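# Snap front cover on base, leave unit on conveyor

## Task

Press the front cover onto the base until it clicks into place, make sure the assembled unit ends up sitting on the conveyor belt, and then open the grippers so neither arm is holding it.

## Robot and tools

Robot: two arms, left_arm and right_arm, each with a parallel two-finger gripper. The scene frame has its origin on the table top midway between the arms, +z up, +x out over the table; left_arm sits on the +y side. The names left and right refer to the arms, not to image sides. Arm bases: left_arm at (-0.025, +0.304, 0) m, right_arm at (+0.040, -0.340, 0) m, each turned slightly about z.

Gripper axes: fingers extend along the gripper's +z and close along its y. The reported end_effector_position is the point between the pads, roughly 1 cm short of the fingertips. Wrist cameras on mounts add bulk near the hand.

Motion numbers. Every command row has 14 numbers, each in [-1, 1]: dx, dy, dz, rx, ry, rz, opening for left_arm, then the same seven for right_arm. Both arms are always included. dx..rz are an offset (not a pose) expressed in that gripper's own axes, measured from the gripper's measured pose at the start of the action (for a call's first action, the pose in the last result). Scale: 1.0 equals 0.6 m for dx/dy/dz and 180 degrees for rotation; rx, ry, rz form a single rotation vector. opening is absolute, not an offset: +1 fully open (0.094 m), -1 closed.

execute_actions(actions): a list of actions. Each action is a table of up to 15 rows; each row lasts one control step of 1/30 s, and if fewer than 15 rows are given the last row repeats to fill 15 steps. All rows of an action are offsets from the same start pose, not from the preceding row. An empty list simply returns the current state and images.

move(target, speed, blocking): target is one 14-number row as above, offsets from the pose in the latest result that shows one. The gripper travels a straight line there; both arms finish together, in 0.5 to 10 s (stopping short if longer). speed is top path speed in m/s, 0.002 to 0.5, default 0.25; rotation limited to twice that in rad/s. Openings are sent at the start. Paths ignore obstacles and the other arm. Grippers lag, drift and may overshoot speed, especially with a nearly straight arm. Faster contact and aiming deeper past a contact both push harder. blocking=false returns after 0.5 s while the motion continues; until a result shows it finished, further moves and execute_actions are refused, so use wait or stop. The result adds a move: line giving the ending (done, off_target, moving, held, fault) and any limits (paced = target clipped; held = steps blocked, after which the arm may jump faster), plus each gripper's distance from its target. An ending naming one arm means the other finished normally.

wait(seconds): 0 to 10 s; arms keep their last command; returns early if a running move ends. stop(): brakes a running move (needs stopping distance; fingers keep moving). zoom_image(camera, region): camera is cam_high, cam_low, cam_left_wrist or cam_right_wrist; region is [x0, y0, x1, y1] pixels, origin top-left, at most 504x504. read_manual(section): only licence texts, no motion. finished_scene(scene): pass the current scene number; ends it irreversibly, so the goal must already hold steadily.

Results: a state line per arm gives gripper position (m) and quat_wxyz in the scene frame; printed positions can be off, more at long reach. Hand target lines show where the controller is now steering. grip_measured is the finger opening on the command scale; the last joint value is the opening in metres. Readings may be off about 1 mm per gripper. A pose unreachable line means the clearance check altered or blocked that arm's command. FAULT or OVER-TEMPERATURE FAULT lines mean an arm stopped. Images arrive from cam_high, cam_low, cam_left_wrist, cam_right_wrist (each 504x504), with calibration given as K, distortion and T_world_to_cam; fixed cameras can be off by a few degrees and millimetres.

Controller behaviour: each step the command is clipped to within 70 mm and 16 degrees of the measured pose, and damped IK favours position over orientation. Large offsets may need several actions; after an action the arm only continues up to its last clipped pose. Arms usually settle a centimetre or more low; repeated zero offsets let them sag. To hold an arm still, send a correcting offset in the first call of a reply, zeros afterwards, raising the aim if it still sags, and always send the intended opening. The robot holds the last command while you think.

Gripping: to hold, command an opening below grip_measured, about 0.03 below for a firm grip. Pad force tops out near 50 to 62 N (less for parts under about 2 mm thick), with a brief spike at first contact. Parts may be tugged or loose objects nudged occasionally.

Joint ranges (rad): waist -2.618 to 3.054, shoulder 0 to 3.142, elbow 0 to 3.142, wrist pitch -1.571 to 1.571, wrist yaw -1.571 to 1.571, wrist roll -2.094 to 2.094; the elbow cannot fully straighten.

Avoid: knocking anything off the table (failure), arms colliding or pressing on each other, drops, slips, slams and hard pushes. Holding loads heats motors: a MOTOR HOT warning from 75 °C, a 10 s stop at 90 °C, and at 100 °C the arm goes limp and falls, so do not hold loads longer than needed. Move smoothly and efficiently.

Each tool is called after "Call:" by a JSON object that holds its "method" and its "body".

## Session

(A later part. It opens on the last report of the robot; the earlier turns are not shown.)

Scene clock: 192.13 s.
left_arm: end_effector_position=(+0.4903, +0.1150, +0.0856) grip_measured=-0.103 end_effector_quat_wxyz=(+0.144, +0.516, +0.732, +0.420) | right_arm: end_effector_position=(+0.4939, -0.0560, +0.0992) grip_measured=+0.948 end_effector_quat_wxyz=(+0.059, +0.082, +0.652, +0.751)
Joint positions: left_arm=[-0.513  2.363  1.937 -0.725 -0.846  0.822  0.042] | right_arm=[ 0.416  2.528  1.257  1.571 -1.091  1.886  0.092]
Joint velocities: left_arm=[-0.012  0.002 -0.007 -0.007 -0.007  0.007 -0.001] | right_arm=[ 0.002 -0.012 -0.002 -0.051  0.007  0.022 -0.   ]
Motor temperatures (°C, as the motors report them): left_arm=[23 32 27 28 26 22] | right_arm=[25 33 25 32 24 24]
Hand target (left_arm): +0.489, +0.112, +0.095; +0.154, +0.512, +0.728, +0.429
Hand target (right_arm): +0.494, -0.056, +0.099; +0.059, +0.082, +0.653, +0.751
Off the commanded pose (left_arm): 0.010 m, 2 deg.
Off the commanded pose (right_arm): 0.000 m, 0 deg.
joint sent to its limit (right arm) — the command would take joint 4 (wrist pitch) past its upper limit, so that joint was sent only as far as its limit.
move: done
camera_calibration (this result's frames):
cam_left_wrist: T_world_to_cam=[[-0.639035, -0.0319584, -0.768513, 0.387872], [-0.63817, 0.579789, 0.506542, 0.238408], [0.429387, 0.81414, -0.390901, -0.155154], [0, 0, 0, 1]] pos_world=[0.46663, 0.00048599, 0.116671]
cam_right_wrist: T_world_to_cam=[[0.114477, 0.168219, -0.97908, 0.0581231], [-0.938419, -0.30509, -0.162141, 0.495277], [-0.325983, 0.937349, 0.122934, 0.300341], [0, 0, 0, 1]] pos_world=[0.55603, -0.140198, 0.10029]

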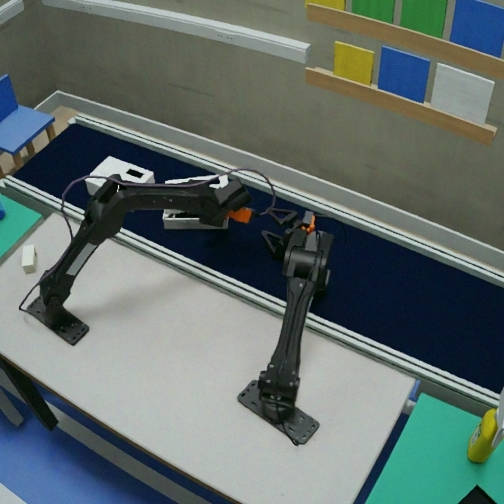

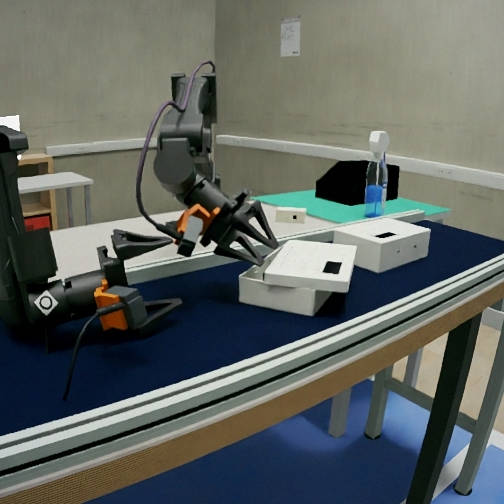

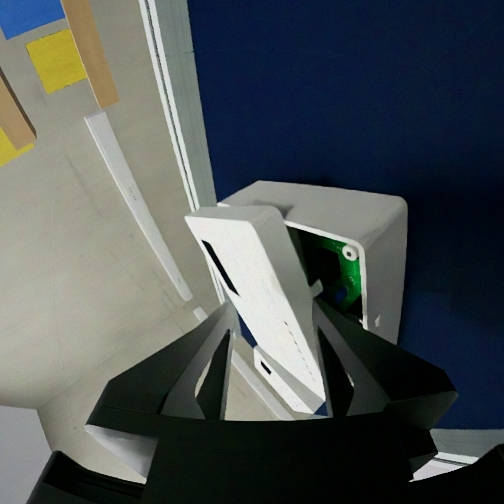

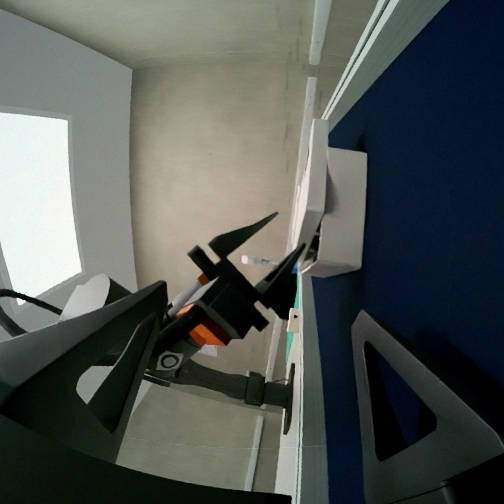

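Call:
{"method": "move", "body": {"target": [-0.03,-0.012,0,0,0,0,-0.1, 0,0,0,0,0,0,0.95], "speed": 0.04}}

Call:
{"method": "move", "body": {"target": [0,0.006,0.04,0,0,0,-0.1, 0,0,0,0,0,0,0.95], "speed": 0.03}}

Call:
{"method": "zoom_image", "body": {"camera": "cam_right_wrist", "region": [200,170,400,370]}}

Scene clock: 193.10 s.
left_arm: end_effector_position=(+0.4933, +0.1024, +0.0725) grip_measured=-0.103 end_effector_quat_wxyz=(+0.142, +0.521, +0.731, +0.418) | right_arm: end_effector_position=(+0.4939, -0.0560, +0.0992) grip_measured=+0.948 end_effector_quat_wxyz=(+0.059, +0.082, +0.652, +0.751)
Joint positions: left_arm=[-0.53   2.424  1.999 -0.746 -0.847  0.806  0.042] | right_arm=[ 0.416  2.528  1.257  1.571 -1.091  1.886  0.092]
Joint velocities: left_arm=[ 0.012 -0.007  0.007 -0.095  0.037 -0.066  0.001] | right_arm=[ 0.012  0.002  0.002 -0.007  0.007 -0.022 -0.   ]
Motor temperatures (°C, as the motors report them): left_arm=[23 32 27 28 26 22] | right_arm=[25 33 25 32 24 24]
Hand target (left_arm): +0.493, +0.099, +0.076; +0.145, +0.516, +0.732, +0.420
Hand target (right_arm): +0.494, -0.056, +0.099; +0.059, +0.082, +0.653, +0.751
Off the commanded pose (left_arm): 0.005 m, 1 deg.
Off the commanded pose (right_arm): 0.000 m, 0 deg.
joint sent to its limit (right arm) — the command would take joint 4 (wrist pitch) past its upper limit, so that joint was sent only as far as its limit.
move: done
camera_calibration (this result's frames):
cam_left_wrist: T_world_to_cam=[[-0.646071, -0.0261664, -0.762829, 0.38174], [-0.629776, 0.582938, 0.513387, 0.249332], [0.431248, 0.812096, -0.393098, -0.151809], [0, 0, 0, 1]] pos_world=[0.469122, -0.0120728, 0.103522]
cam_right_wrist: T_world_to_cam=[[0.114477, 0.168219, -0.97908, 0.0581231], [-0.938419, -0.30509, -0.162141, 0.495277], [-0.325983, 0.937349, 0.122934, 0.300341], [0, 0, 0, 1]] pos_world=[0.55603, -0.140198, 0.10029]

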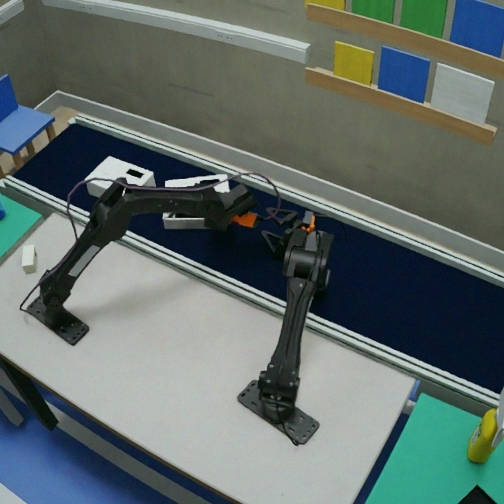

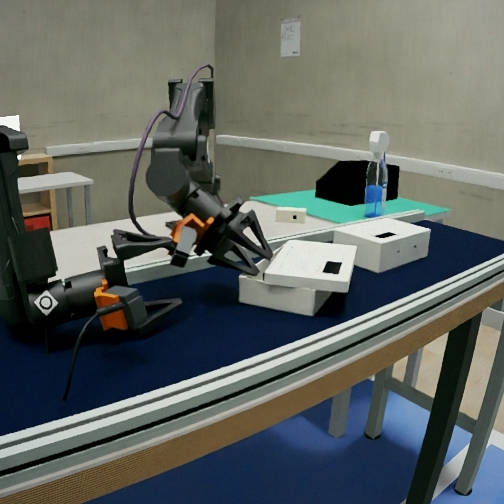

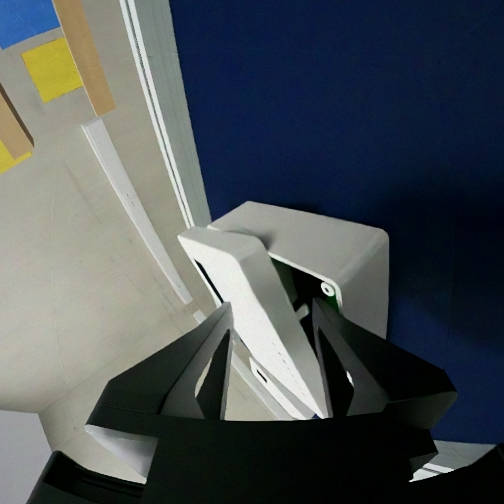

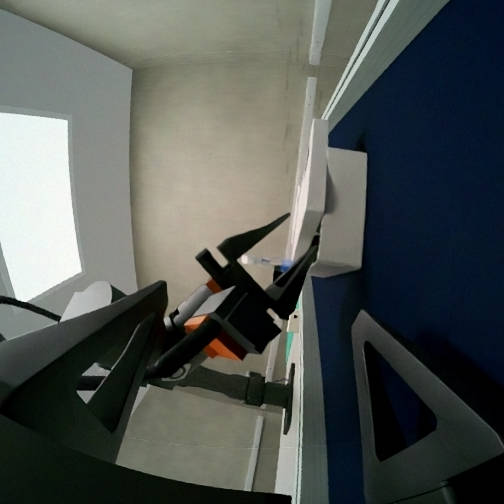

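Scene clock: 194.20 s.
left_arm: end_effector_position=(+0.5062, +0.1138, +0.0654) grip_measured=-0.103 end_effector_quat_wxyz=(+0.139, +0.522, +0.727, +0.423) | right_arm: end_effector_position=(+0.4939, -0.0560, +0.0992) grip_measured=+0.948 end_effector_quat_wxyz=(+0.059, +0.082, +0.652, +0.751)
Joint positions: left_arm=[-0.498  2.444  1.999 -0.692 -0.844  0.858  0.042] | right_arm=[ 0.416  2.528  1.257  1.571 -1.091  1.886  0.092]
Joint velocities: left_arm=[ 0.007  0.012 -0.007 -0.051  0.051 -0.037  0.   ] | right_arm=[ 0.007 -0.002  0.002 -0.007  0.007 -0.037 -0.   ]
Motor temperatures (°C, as the motors report them): left_arm=[23 32 27 28 26 22] | right_arm=[25 33 25 32 24 24]
Hand target (left_arm): +0.511, +0.114, +0.061; +0.142, +0.521, +0.730, +0.418
Hand target (right_arm): +0.494, -0.056, +0.099; +0.059, +0.082, +0.653, +0.751
Off the commanded pose (left_arm): 0.007 m, 1 deg.
Off the commanded pose (right_arm): 0.000 m, 0 deg.
joint sent to its limit (right arm) — the command would take joint 4 (wrist pitch) past its upper limit, so that joint was sent only as far as its limit.
move: done
camera_calibration (this result's frames):
cam_left_wrist: T_world_to_cam=[[-0.645013, -0.0154706, -0.764015, 0.383281], [-0.629556, 0.577462, 0.519804, 0.254529], [0.433148, 0.816271, -0.38221, -0.171536], [0, 0, 0, 1]] pos_world=[0.481762, -0.00103186, 0.0949642]
cam_right_wrist: T_world_to_cam=[[0.114477, 0.168219, -0.97908, 0.0581231], [-0.938419, -0.30509, -0.162141, 0.495277], [-0.325983, 0.937349, 0.122934, 0.300341], [0, 0, 0, 1]] pos_world=[0.55603, -0.140198, 0.10029]

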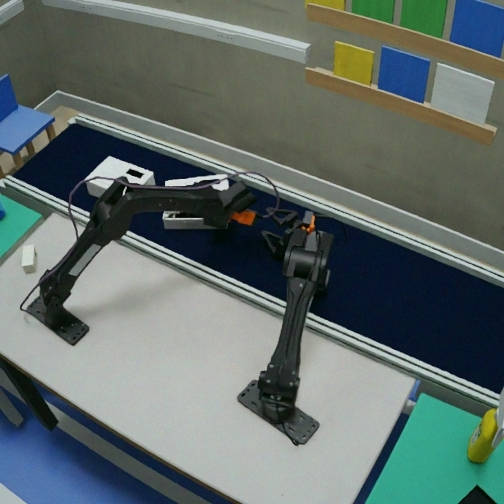

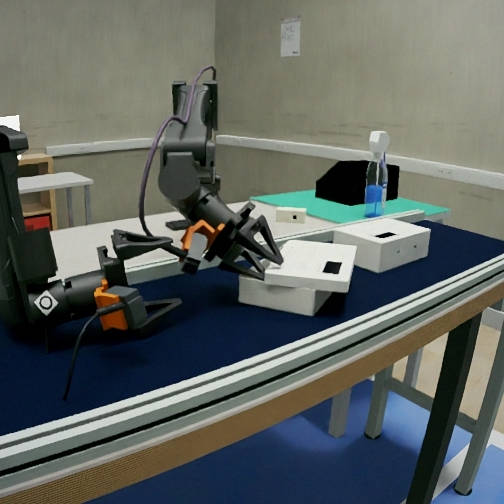

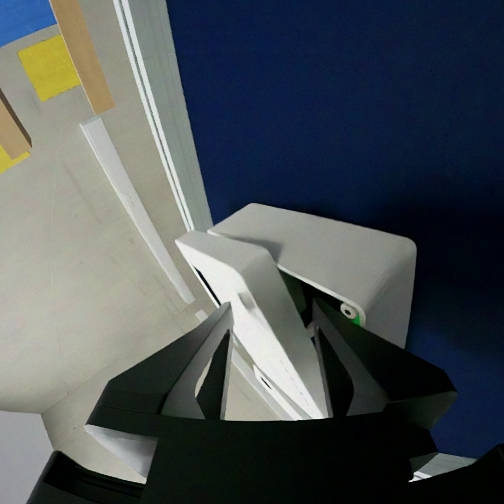

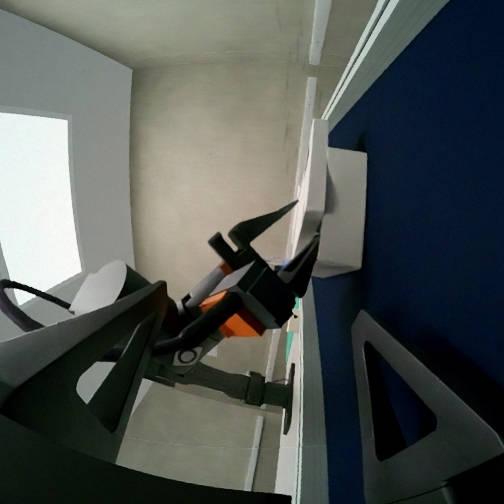

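Region (200, 170, 400, 370) of cam_right_wrist's 504x504 image, scaled by 2.520, with more detail than that image has.

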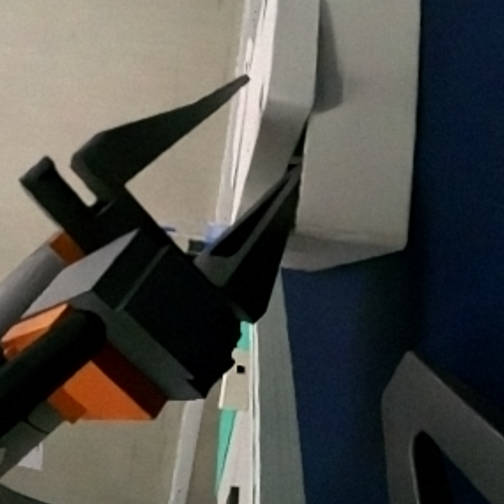

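Straddling; close.

Call:
{"method": "move", "body": {"target": [0,0.0,0.005,0,0,0,-1, 0,0,0,0,0,0,0.95], "speed": 0.03}}

Scene clock: 195.03 s.
left_arm: end_effector_position=(+0.5078, +0.1116, +0.0738) grip_measured=-0.996 end_effector_quat_wxyz=(+0.149, +0.518, +0.726, +0.426) | right_arm: end_effector_position=(+0.4939, -0.0560, +0.0992) grip_measured=+0.948 end_effector_quat_wxyz=(+0.059, +0.082, +0.652, +0.751)
Joint positions: left_arm=[-0.501  2.432  1.999 -0.682 -0.851  0.863  0.   ] | right_arm=[ 0.416  2.528  1.257  1.571 -1.091  1.886  0.092]
Joint velocities: left_arm=[ 0.007 -0.017  0.012  0.022  0.007 -0.007 -0.001] | right_arm=[ 0.022  0.002 -0.002 -0.007  0.007 -0.022 -0.001]
Motor temperatures (°C, as the motors report them): left_arm=[23 32 27 28 26 22] | right_arm=[25 33 25 32 24 24]
Hand target (left_arm): +0.508, +0.115, +0.064; +0.139, +0.522, +0.727, +0.423
Hand target (right_arm): +0.494, -0.056, +0.099; +0.059, +0.082, +0.653, +0.751
Off the commanded pose (left_arm): 0.011 m, 1 deg.
Off the commanded pose (right_arm): 0.000 m, 0 deg.
joint sent to its limit (right arm) — the command would take joint 4 (wrist pitch) past its upper limit, so that joint was sent only as far as its limit.
move: off_target (left_arm)
camera_calibration (this result's frames):
cam_left_wrist: T_world_to_cam=[[-0.629025, -0.0175644, -0.777187, 0.383805], [-0.638468, 0.58202, 0.503598, 0.257733], [0.443493, 0.812984, -0.377319, -0.172515], [0, 0, 0, 1]] pos_world=[0.482487, -0.0030122, 0.103401]
cam_right_wrist: T_world_to_cam=[[0.114477, 0.168219, -0.97908, 0.0581231], [-0.938419, -0.30509, -0.162141, 0.495277], [-0.325983, 0.937349, 0.122934, 0.300341], [0, 0, 0, 1]] pos_world=[0.55603, -0.140198, 0.10029]

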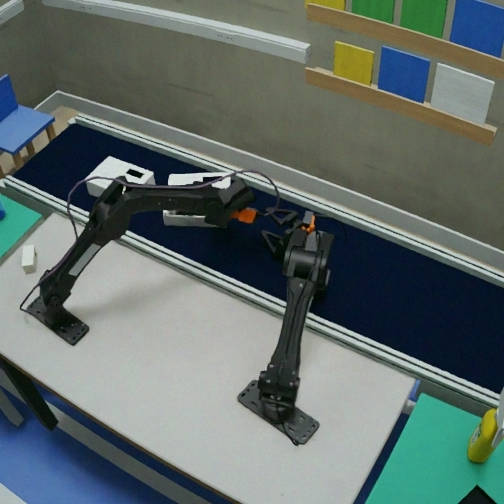

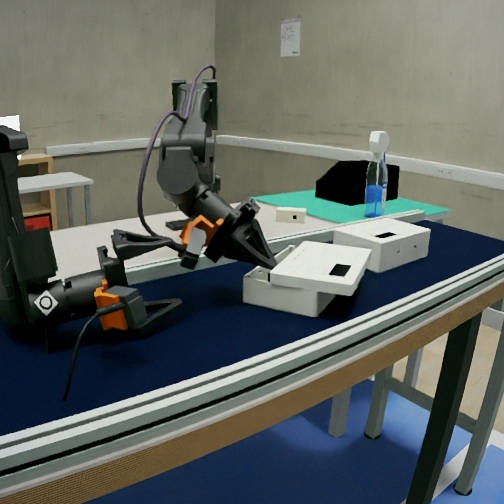

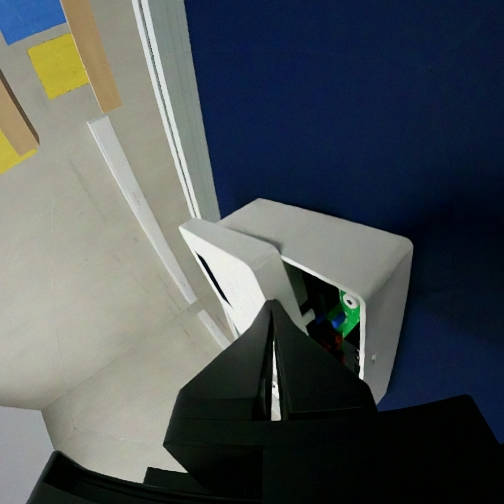

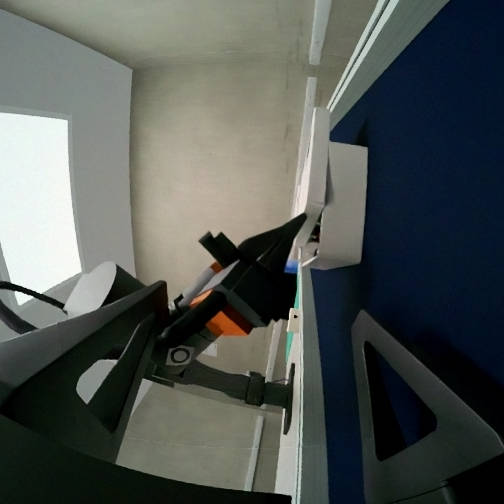

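Call:
{"method": "move", "body": {"target": [0,-0.005,-0.043,-0.065,0,0,-0.2, 0,0,0,0,0,0,0.95], "speed": 0.05}}

Call:
{"method": "zoom_image", "body": {"camera": "cam_right_wrist", "region": [200,170,400,370]}}

Scene clock: 197.87 s.
left_arm: end_effector_position=(+0.4918, +0.1008, +0.0778) grip_measured=-0.202 end_effector_quat_wxyz=(+0.194, +0.508, +0.681, +0.490) | right_arm: end_effector_position=(+0.4939, -0.0560, +0.0992) grip_measured=+0.948 end_effector_quat_wxyz=(+0.059, +0.082, +0.652, +0.751)
Joint positions: left_arm=[-0.562  2.334  1.704 -0.31  -0.989  0.984  0.037] | right_arm=[ 0.416  2.528  1.257  1.571 -1.091  1.886  0.092]
Joint velocities: left_arm=[ 0.012  0.017  0.012 -0.037  0.037 -0.051  0.   ] | right_arm=[ 0.012 -0.002 -0.002 -0.081  0.022 -0.051 -0.   ]
Motor temperatures (°C, as the motors report them): left_arm=[23 33 27 28 26 22] | right_arm=[25 33 25 32 24 24]
Hand target (left_arm): +0.489, +0.099, +0.087; +0.201, +0.501, +0.678, +0.498
Hand target (right_arm): +0.494, -0.056, +0.099; +0.059, +0.082, +0.653, +0.751
Off the commanded pose (left_arm): 0.010 m, 2 deg.
Off the commanded pose (right_arm): 0.000 m, 0 deg.
joint sent to its limit (right arm) — the command would take joint 4 (wrist pitch) past its upper limit, so that joint was sent only as far as its limit.
move: done
camera_calibration (this result's frames):
cam_left_wrist: T_world_to_cam=[[-0.501066, 0.0796159, -0.861739, 0.310524], [-0.681678, 0.577143, 0.44969, 0.277687], [0.533149, 0.812753, -0.234914, -0.21032], [0, 0, 0, 1]] pos_world=[0.457018, -0.0140494, 0.0933107]
cam_right_wrist: T_world_to_cam=[[0.114477, 0.168219, -0.97908, 0.0581231], [-0.938419, -0.30509, -0.162141, 0.495277], [-0.325983, 0.937349, 0.122934, 0.300341], [0, 0, 0, 1]] pos_world=[0.55603, -0.140198, 0.10029]

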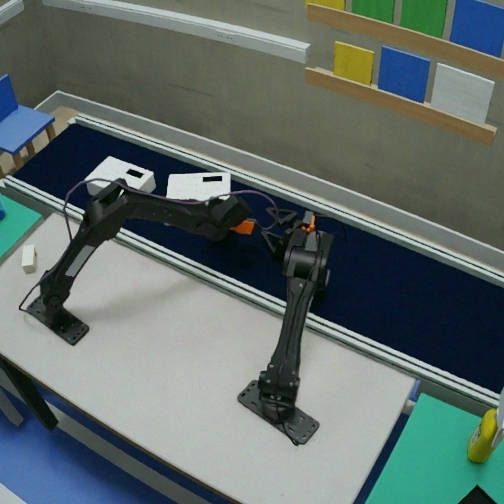

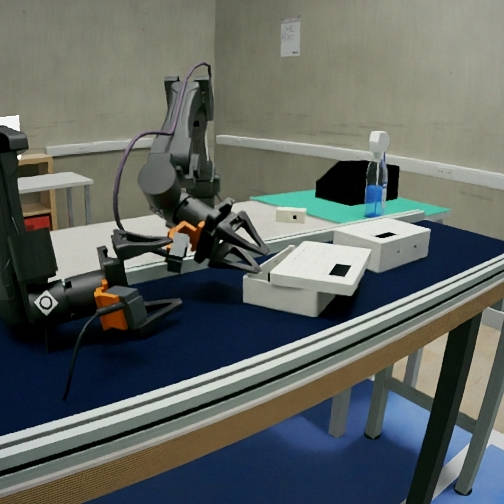

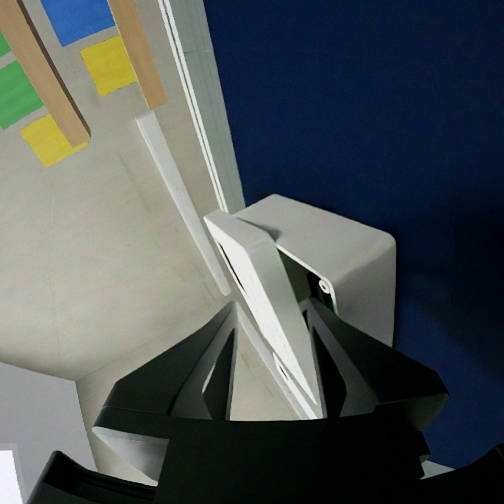

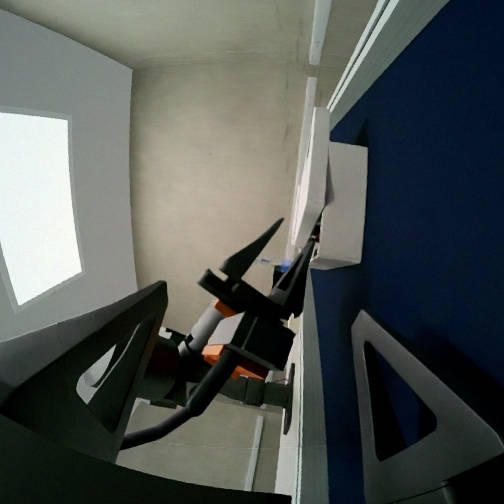

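Region (200, 170, 400, 370) of cam_right_wrist's 504x504 image, scaled by 2.520, with more detail than that image has.

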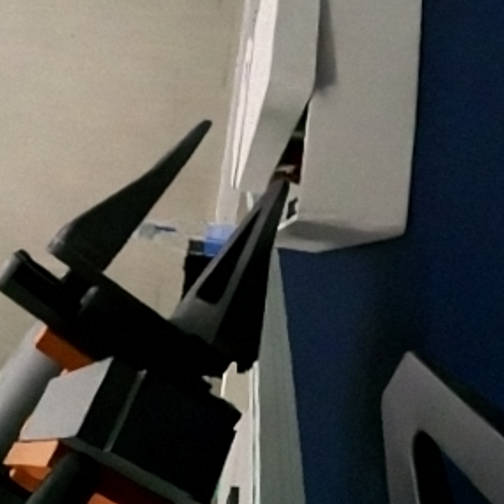

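Call:
{"method": "move", "body": {"target": [0.01,0.01,0,0,0,-0.07,-0.2, 0,0,0,0,0,0,0.95], "speed": 0.05}}

Call:
{"method": "move", "body": {"target": [0,0.012,0.06,0,0,0,-0.2, 0,0,0,0,0,0,0.95], "speed": 0.03}}

Call:
{"method": "zoom_image", "body": {"camera": "cam_right_wrist", "region": [200,170,400,370]}}

Scene clock: 200.50 s.
left_arm: end_effector_position=(+0.4920, +0.1008, +0.0779) grip_measured=-0.202 end_effector_quat_wxyz=(+0.239, +0.442, +0.725, +0.470) | right_arm: end_effector_position=(+0.4939, -0.0560, +0.0992) grip_measured=+0.948 end_effector_quat_wxyz=(+0.059, +0.082, +0.652, +0.751)
Joint positions: left_arm=[-0.562  2.334  1.704 -0.308 -0.989  0.798  0.037] | right_arm=[ 0.416  2.528  1.257  1.571 -1.091  1.886  0.092]
Joint velocities: left_arm=[ 0.007 -0.002  0.012 -0.037  0.022 -0.022 -0.   ] | right_arm=[ 0.042 -0.012  0.007 -0.007 -0.066  0.007  0.   ]
Motor temperatures (°C, as the motors report them): left_arm=[23 33 27 28 26 22] | right_arm=[25 33 25 32 24 24]
Hand target (left_arm): +0.492, +0.106, +0.084; +0.246, +0.431, +0.732, +0.466
Hand target (right_arm): +0.494, -0.056, +0.099; +0.059, +0.082, +0.653, +0.751
Off the commanded pose (left_arm): 0.008 m, 2 deg.
Off the commanded pose (right_arm): 0.000 m, 0 deg.
joint sent to its limit (right arm) — the command would take joint 4 (wrist pitch) past its upper limit, so that joint was sent only as far as its limit.
move: done
camera_calibration (this result's frames):
cam_left_wrist: T_world_to_cam=[[-0.422055, -0.0849159, -0.902585, 0.291578], [-0.762953, 0.571025, 0.303039, 0.329786], [0.489666, 0.816529, -0.305791, -0.183788], [0, 0, 0, 1]] pos_world=[0.464668, -0.0134888, 0.107035]
cam_right_wrist: T_world_to_cam=[[0.114477, 0.168219, -0.97908, 0.0581231], [-0.938419, -0.30509, -0.162141, 0.495277], [-0.325983, 0.937349, 0.122934, 0.300341], [0, 0, 0, 1]] pos_world=[0.55603, -0.140198, 0.10029]

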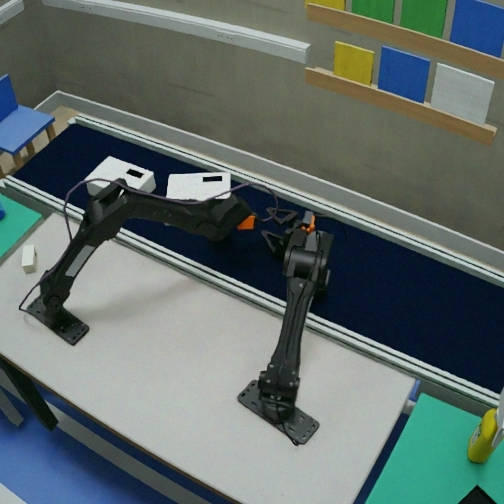

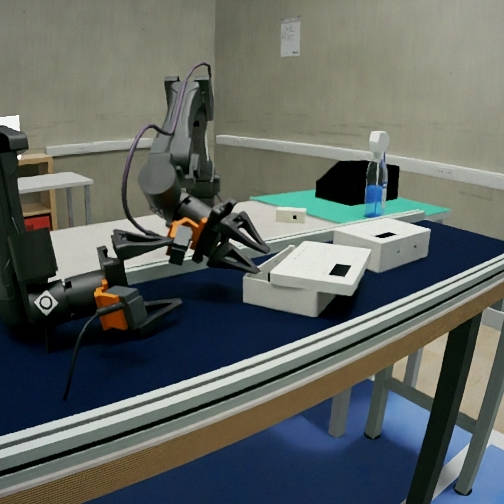

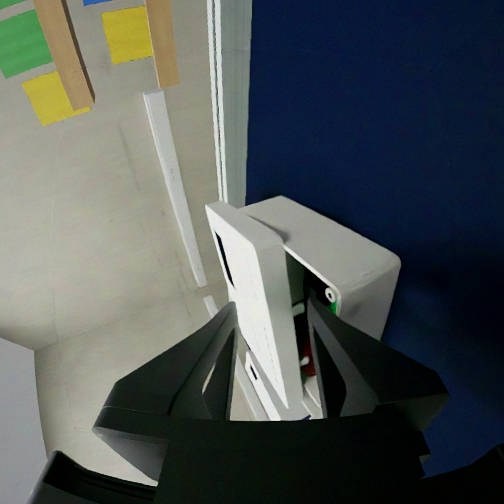

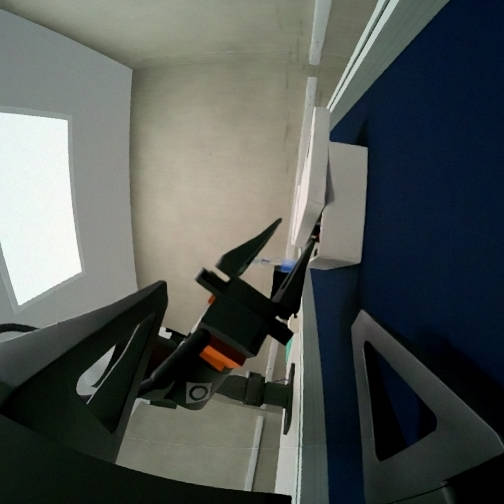

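Scene clock: 202.03 s.
left_arm: end_effector_position=(+0.5157, +0.1195, +0.0689) grip_measured=-0.202 end_effector_quat_wxyz=(+0.233, +0.446, +0.722, +0.475) | right_arm: end_effector_position=(+0.4939, -0.0560, +0.0992) grip_measured=+0.948 end_effector_quat_wxyz=(+0.059, +0.082, +0.652, +0.751)
Joint positions: left_arm=[-0.503  2.376  1.728 -0.228 -0.959  0.892  0.037] | right_arm=[ 0.416  2.528  1.257  1.571 -1.091  1.886  0.092]
Joint velocities: left_arm=[-0.002 -0.012 -0.002 -0.007 -0.051 -0.007 -0.   ] | right_arm=[-0.012 -0.007  0.012 -0.037 -0.095 -0.022  0.   ]
Motor temperatures (°C, as the motors report them): left_arm=[23 33 27 28 26 22] | right_arm=[25 33 25 32 24 24]
Hand target (left_arm): +0.522, +0.120, +0.069; +0.240, +0.442, +0.725, +0.471
Hand target (right_arm): +0.494, -0.056, +0.099; +0.059, +0.082, +0.653, +0.751
Off the commanded pose (left_arm): 0.007 m, 1 deg.
Off the commanded pose (right_arm): 0.000 m, 0 deg.
joint sent to its limit (right arm) — the command would take joint 4 (wrist pitch) past its upper limit, so that joint was sent only as far as its limit.
move: done
camera_calibration (this result's frames):
cam_left_wrist: T_world_to_cam=[[-0.428779, -0.0697112, -0.900716, 0.29657], [-0.760049, 0.566775, 0.31795, 0.337896], [0.488339, 0.820918, -0.296005, -0.21392], [0, 0, 0, 1]] pos_world=[0.488446, 0.00477407, 0.0963691]
cam_right_wrist: T_world_to_cam=[[0.114477, 0.168219, -0.97908, 0.0581231], [-0.938419, -0.30509, -0.162141, 0.495277], [-0.325983, 0.937349, 0.122934, 0.300341], [0, 0, 0, 1]] pos_world=[0.55603, -0.140198, 0.10029]

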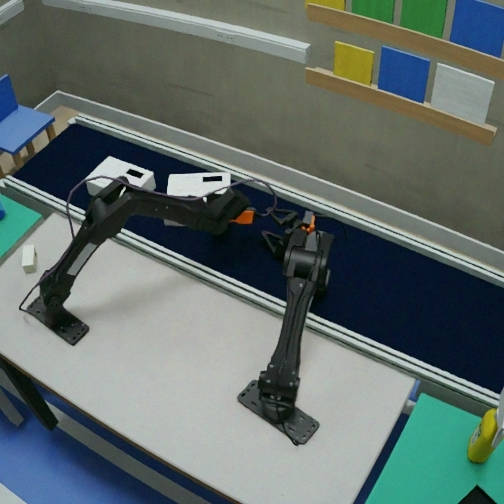

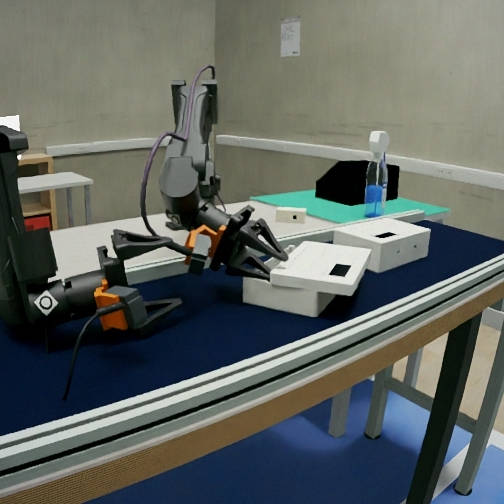

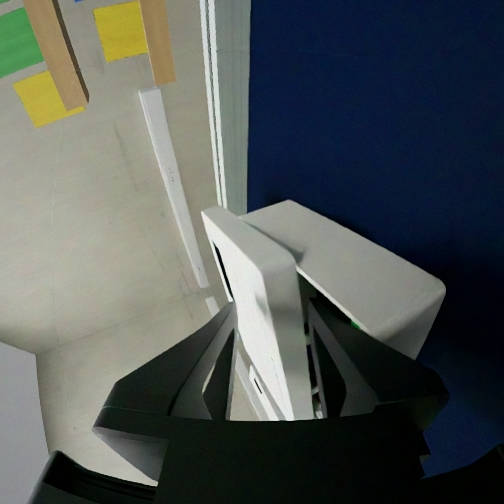

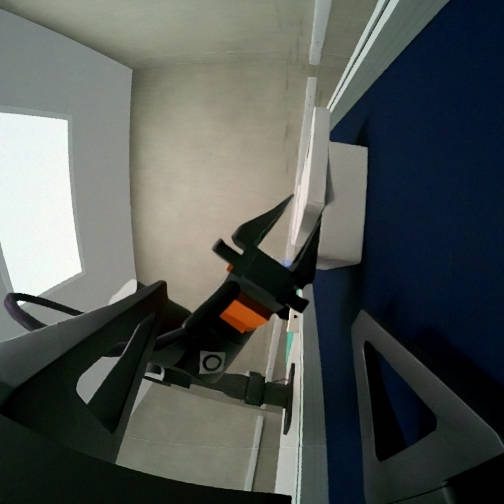

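Region (200, 170, 400, 370) of cam_right_wrist's 504x504 image, scaled by 2.520, with more detail than that image has.

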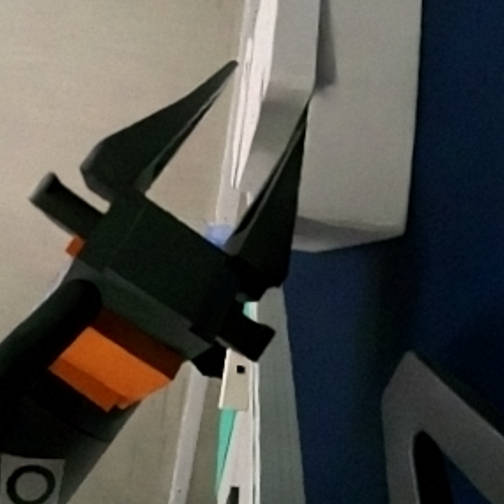

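Call:
{"method": "move", "body": {"target": [0,0.018,0.032,0,0,0,-0.2, 0,0,0,0,0,0,0.95], "speed": 0.03}}

Call:
{"method": "zoom_image", "body": {"camera": "cam_right_wrist", "region": [200,150,400,350]}}

Scene clock: 203.17 s.
left_arm: end_effector_position=(+0.5272, +0.1288, +0.0689) grip_measured=-0.202 end_effector_quat_wxyz=(+0.226, +0.453, +0.719, +0.476) | right_arm: end_effector_position=(+0.4939, -0.0560, +0.0992) grip_measured=+0.948 end_effector_quat_wxyz=(+0.059, +0.082, +0.652, +0.751)
Joint positions: left_arm=[-0.475  2.393  1.758 -0.219 -0.942  0.942  0.037] | right_arm=[ 0.416  2.528  1.257  1.571 -1.091  1.886  0.092]
Joint velocities: left_arm=[-0.012  0.002 -0.017 -0.007 -0.007 -0.081  0.   ] | right_arm=[-0.002 -0.012 -0.012  0.007 -0.066 -0.007  0.   ]
Motor temperatures (°C, as the motors report them): left_arm=[23 33 27 28 26 22] | right_arm=[25 33 25 32 24 24]
Hand target (left_arm): +0.535, +0.131, +0.070; +0.233, +0.446, +0.722, +0.475
Hand target (right_arm): +0.494, -0.056, +0.099; +0.059, +0.082, +0.653, +0.751
Off the commanded pose (left_arm): 0.008 m, 1 deg.
Off the commanded pose (right_arm): 0.000 m, 0 deg.
joint sent to its limit (right arm) — the command would take joint 4 (wrist pitch) past its upper limit, so that joint was sent only as far as its limit.
move: done
camera_calibration (this result's frames):
cam_left_wrist: T_world_to_cam=[[-0.440971, -0.0540394, -0.895893, 0.306254], [-0.752957, 0.565527, 0.336503, 0.336513], [0.488467, 0.822957, -0.29007, -0.227963], [0, 0, 0, 1]] pos_world=[0.499781, 0.0138468, 0.0950075]
cam_right_wrist: T_world_to_cam=[[0.114477, 0.168219, -0.97908, 0.0581231], [-0.938419, -0.30509, -0.162141, 0.495277], [-0.325983, 0.937349, 0.122934, 0.300341], [0, 0, 0, 1]] pos_world=[0.55603, -0.140198, 0.10029]

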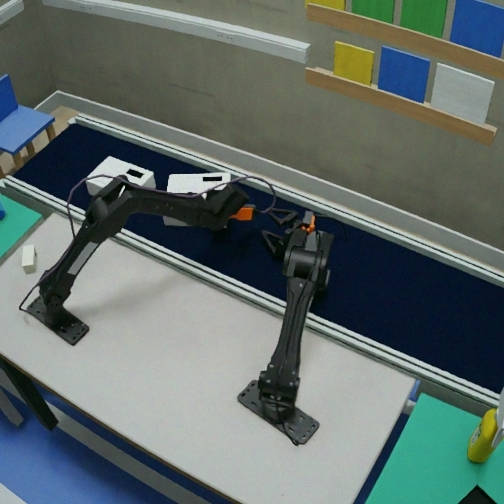

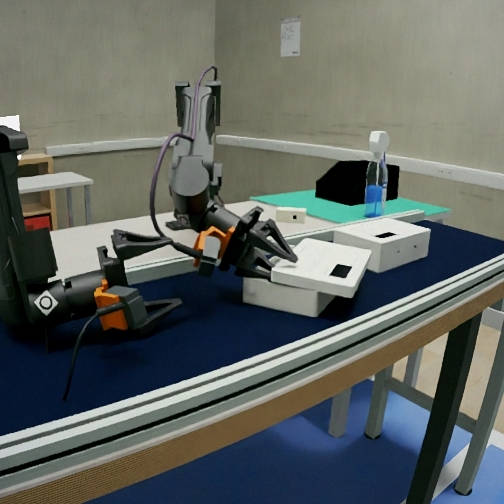

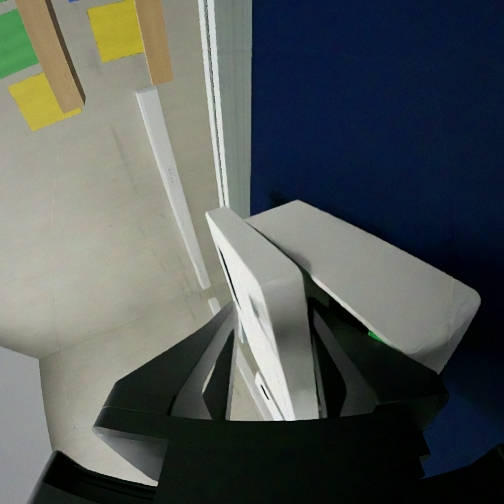

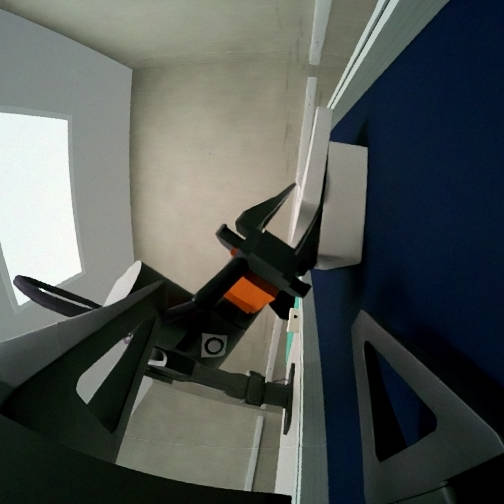

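Region (200, 150, 400, 350) of cam_right_wrist's 504x504 image, scaled by 2.520, with more detail than that image has.

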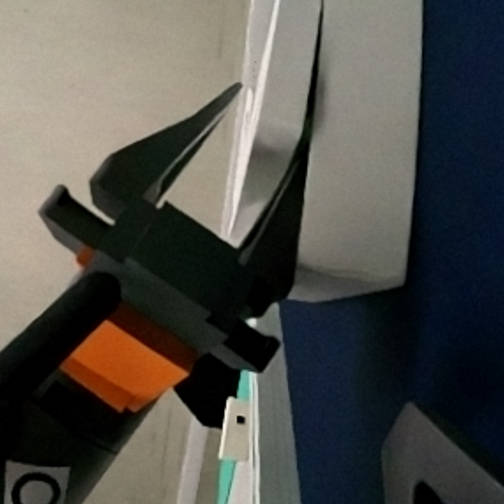

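Lifting the lip now. Close.

Call:
{"method": "move", "body": {"target": [0,0.005,0.01,0,0,0,-1, 0,0,0,0,0,0,0.95], "speed": 0.03}}

Scene clock: 203.97 s.
left_arm: end_effector_position=(+0.5342, +0.1303, +0.0898) grip_measured=-0.666 end_effector_quat_wxyz=(+0.250, +0.426, +0.720, +0.487) | right_arm: end_effector_position=(+0.4939, -0.0560, +0.0992) grip_measured=+0.948 end_effector_quat_wxyz=(+0.059, +0.082, +0.652, +0.751)
Joint positions: left_arm=[-0.471  2.377  1.769 -0.176 -0.969  0.942  0.016] | right_arm=[ 0.416  2.528  1.257  1.571 -1.091  1.886  0.092]
Joint velocities: left_arm=[ 0.002  0.002  0.002  0.037 -0.007  0.022 -0.   ] | right_arm=[-0.007 -0.017  0.002  0.022 -0.051  0.037  0.   ]
Motor temperatures (°C, as the motors report them): left_arm=[23 33 27 28 26 22] | right_arm=[25 33 25 33 24 24]
Hand target (left_arm): +0.532, +0.132, +0.069; +0.227, +0.453, +0.719, +0.477
Hand target (right_arm): +0.494, -0.056, +0.099; +0.059, +0.082, +0.653, +0.751
Off the commanded pose (left_arm): 0.021 m, 4 deg.
Off the commanded pose (right_arm): 0.000 m, 0 deg.
joint sent to its limit (right arm) — the command would take joint 4 (wrist pitch) past its upper limit, so that joint was sent only as far as its limit.
move: off_target (left_arm)
camera_calibration (this result's frames):
cam_left_wrist: T_world_to_cam=[[-0.375282, -0.0817503, -0.923299, 0.299146], [-0.787019, 0.554313, 0.27081, 0.359504], [0.489658, 0.828284, -0.272363, -0.229471], [0, 0, 0, 1]] pos_world=[0.507563, 0.0152451, 0.116344]
cam_right_wrist: T_world_to_cam=[[0.114477, 0.168219, -0.97908, 0.0581231], [-0.938419, -0.30509, -0.162141, 0.495277], [-0.325983, 0.937349, 0.122934, 0.300341], [0, 0, 0, 1]] pos_world=[0.55603, -0.140198, 0.10029]

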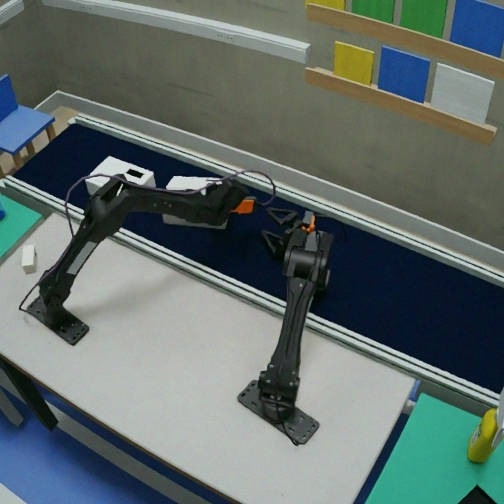

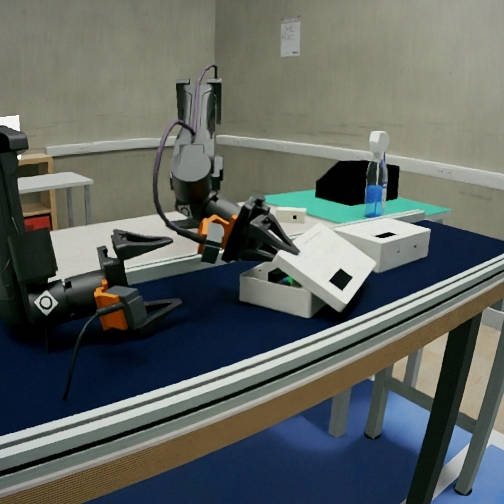

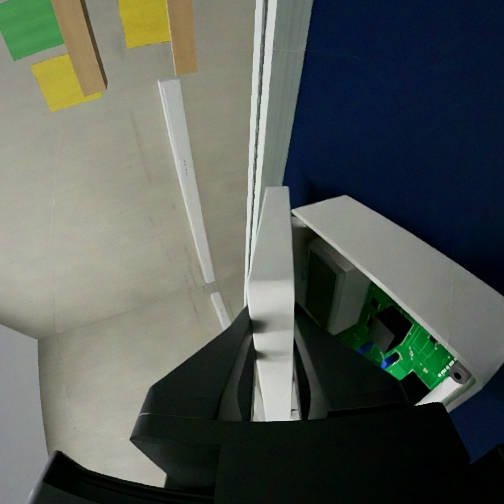

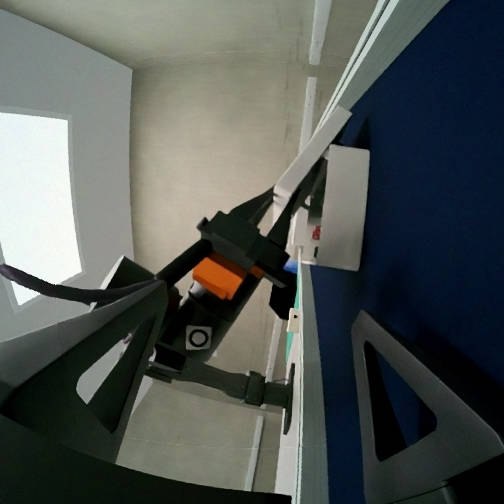

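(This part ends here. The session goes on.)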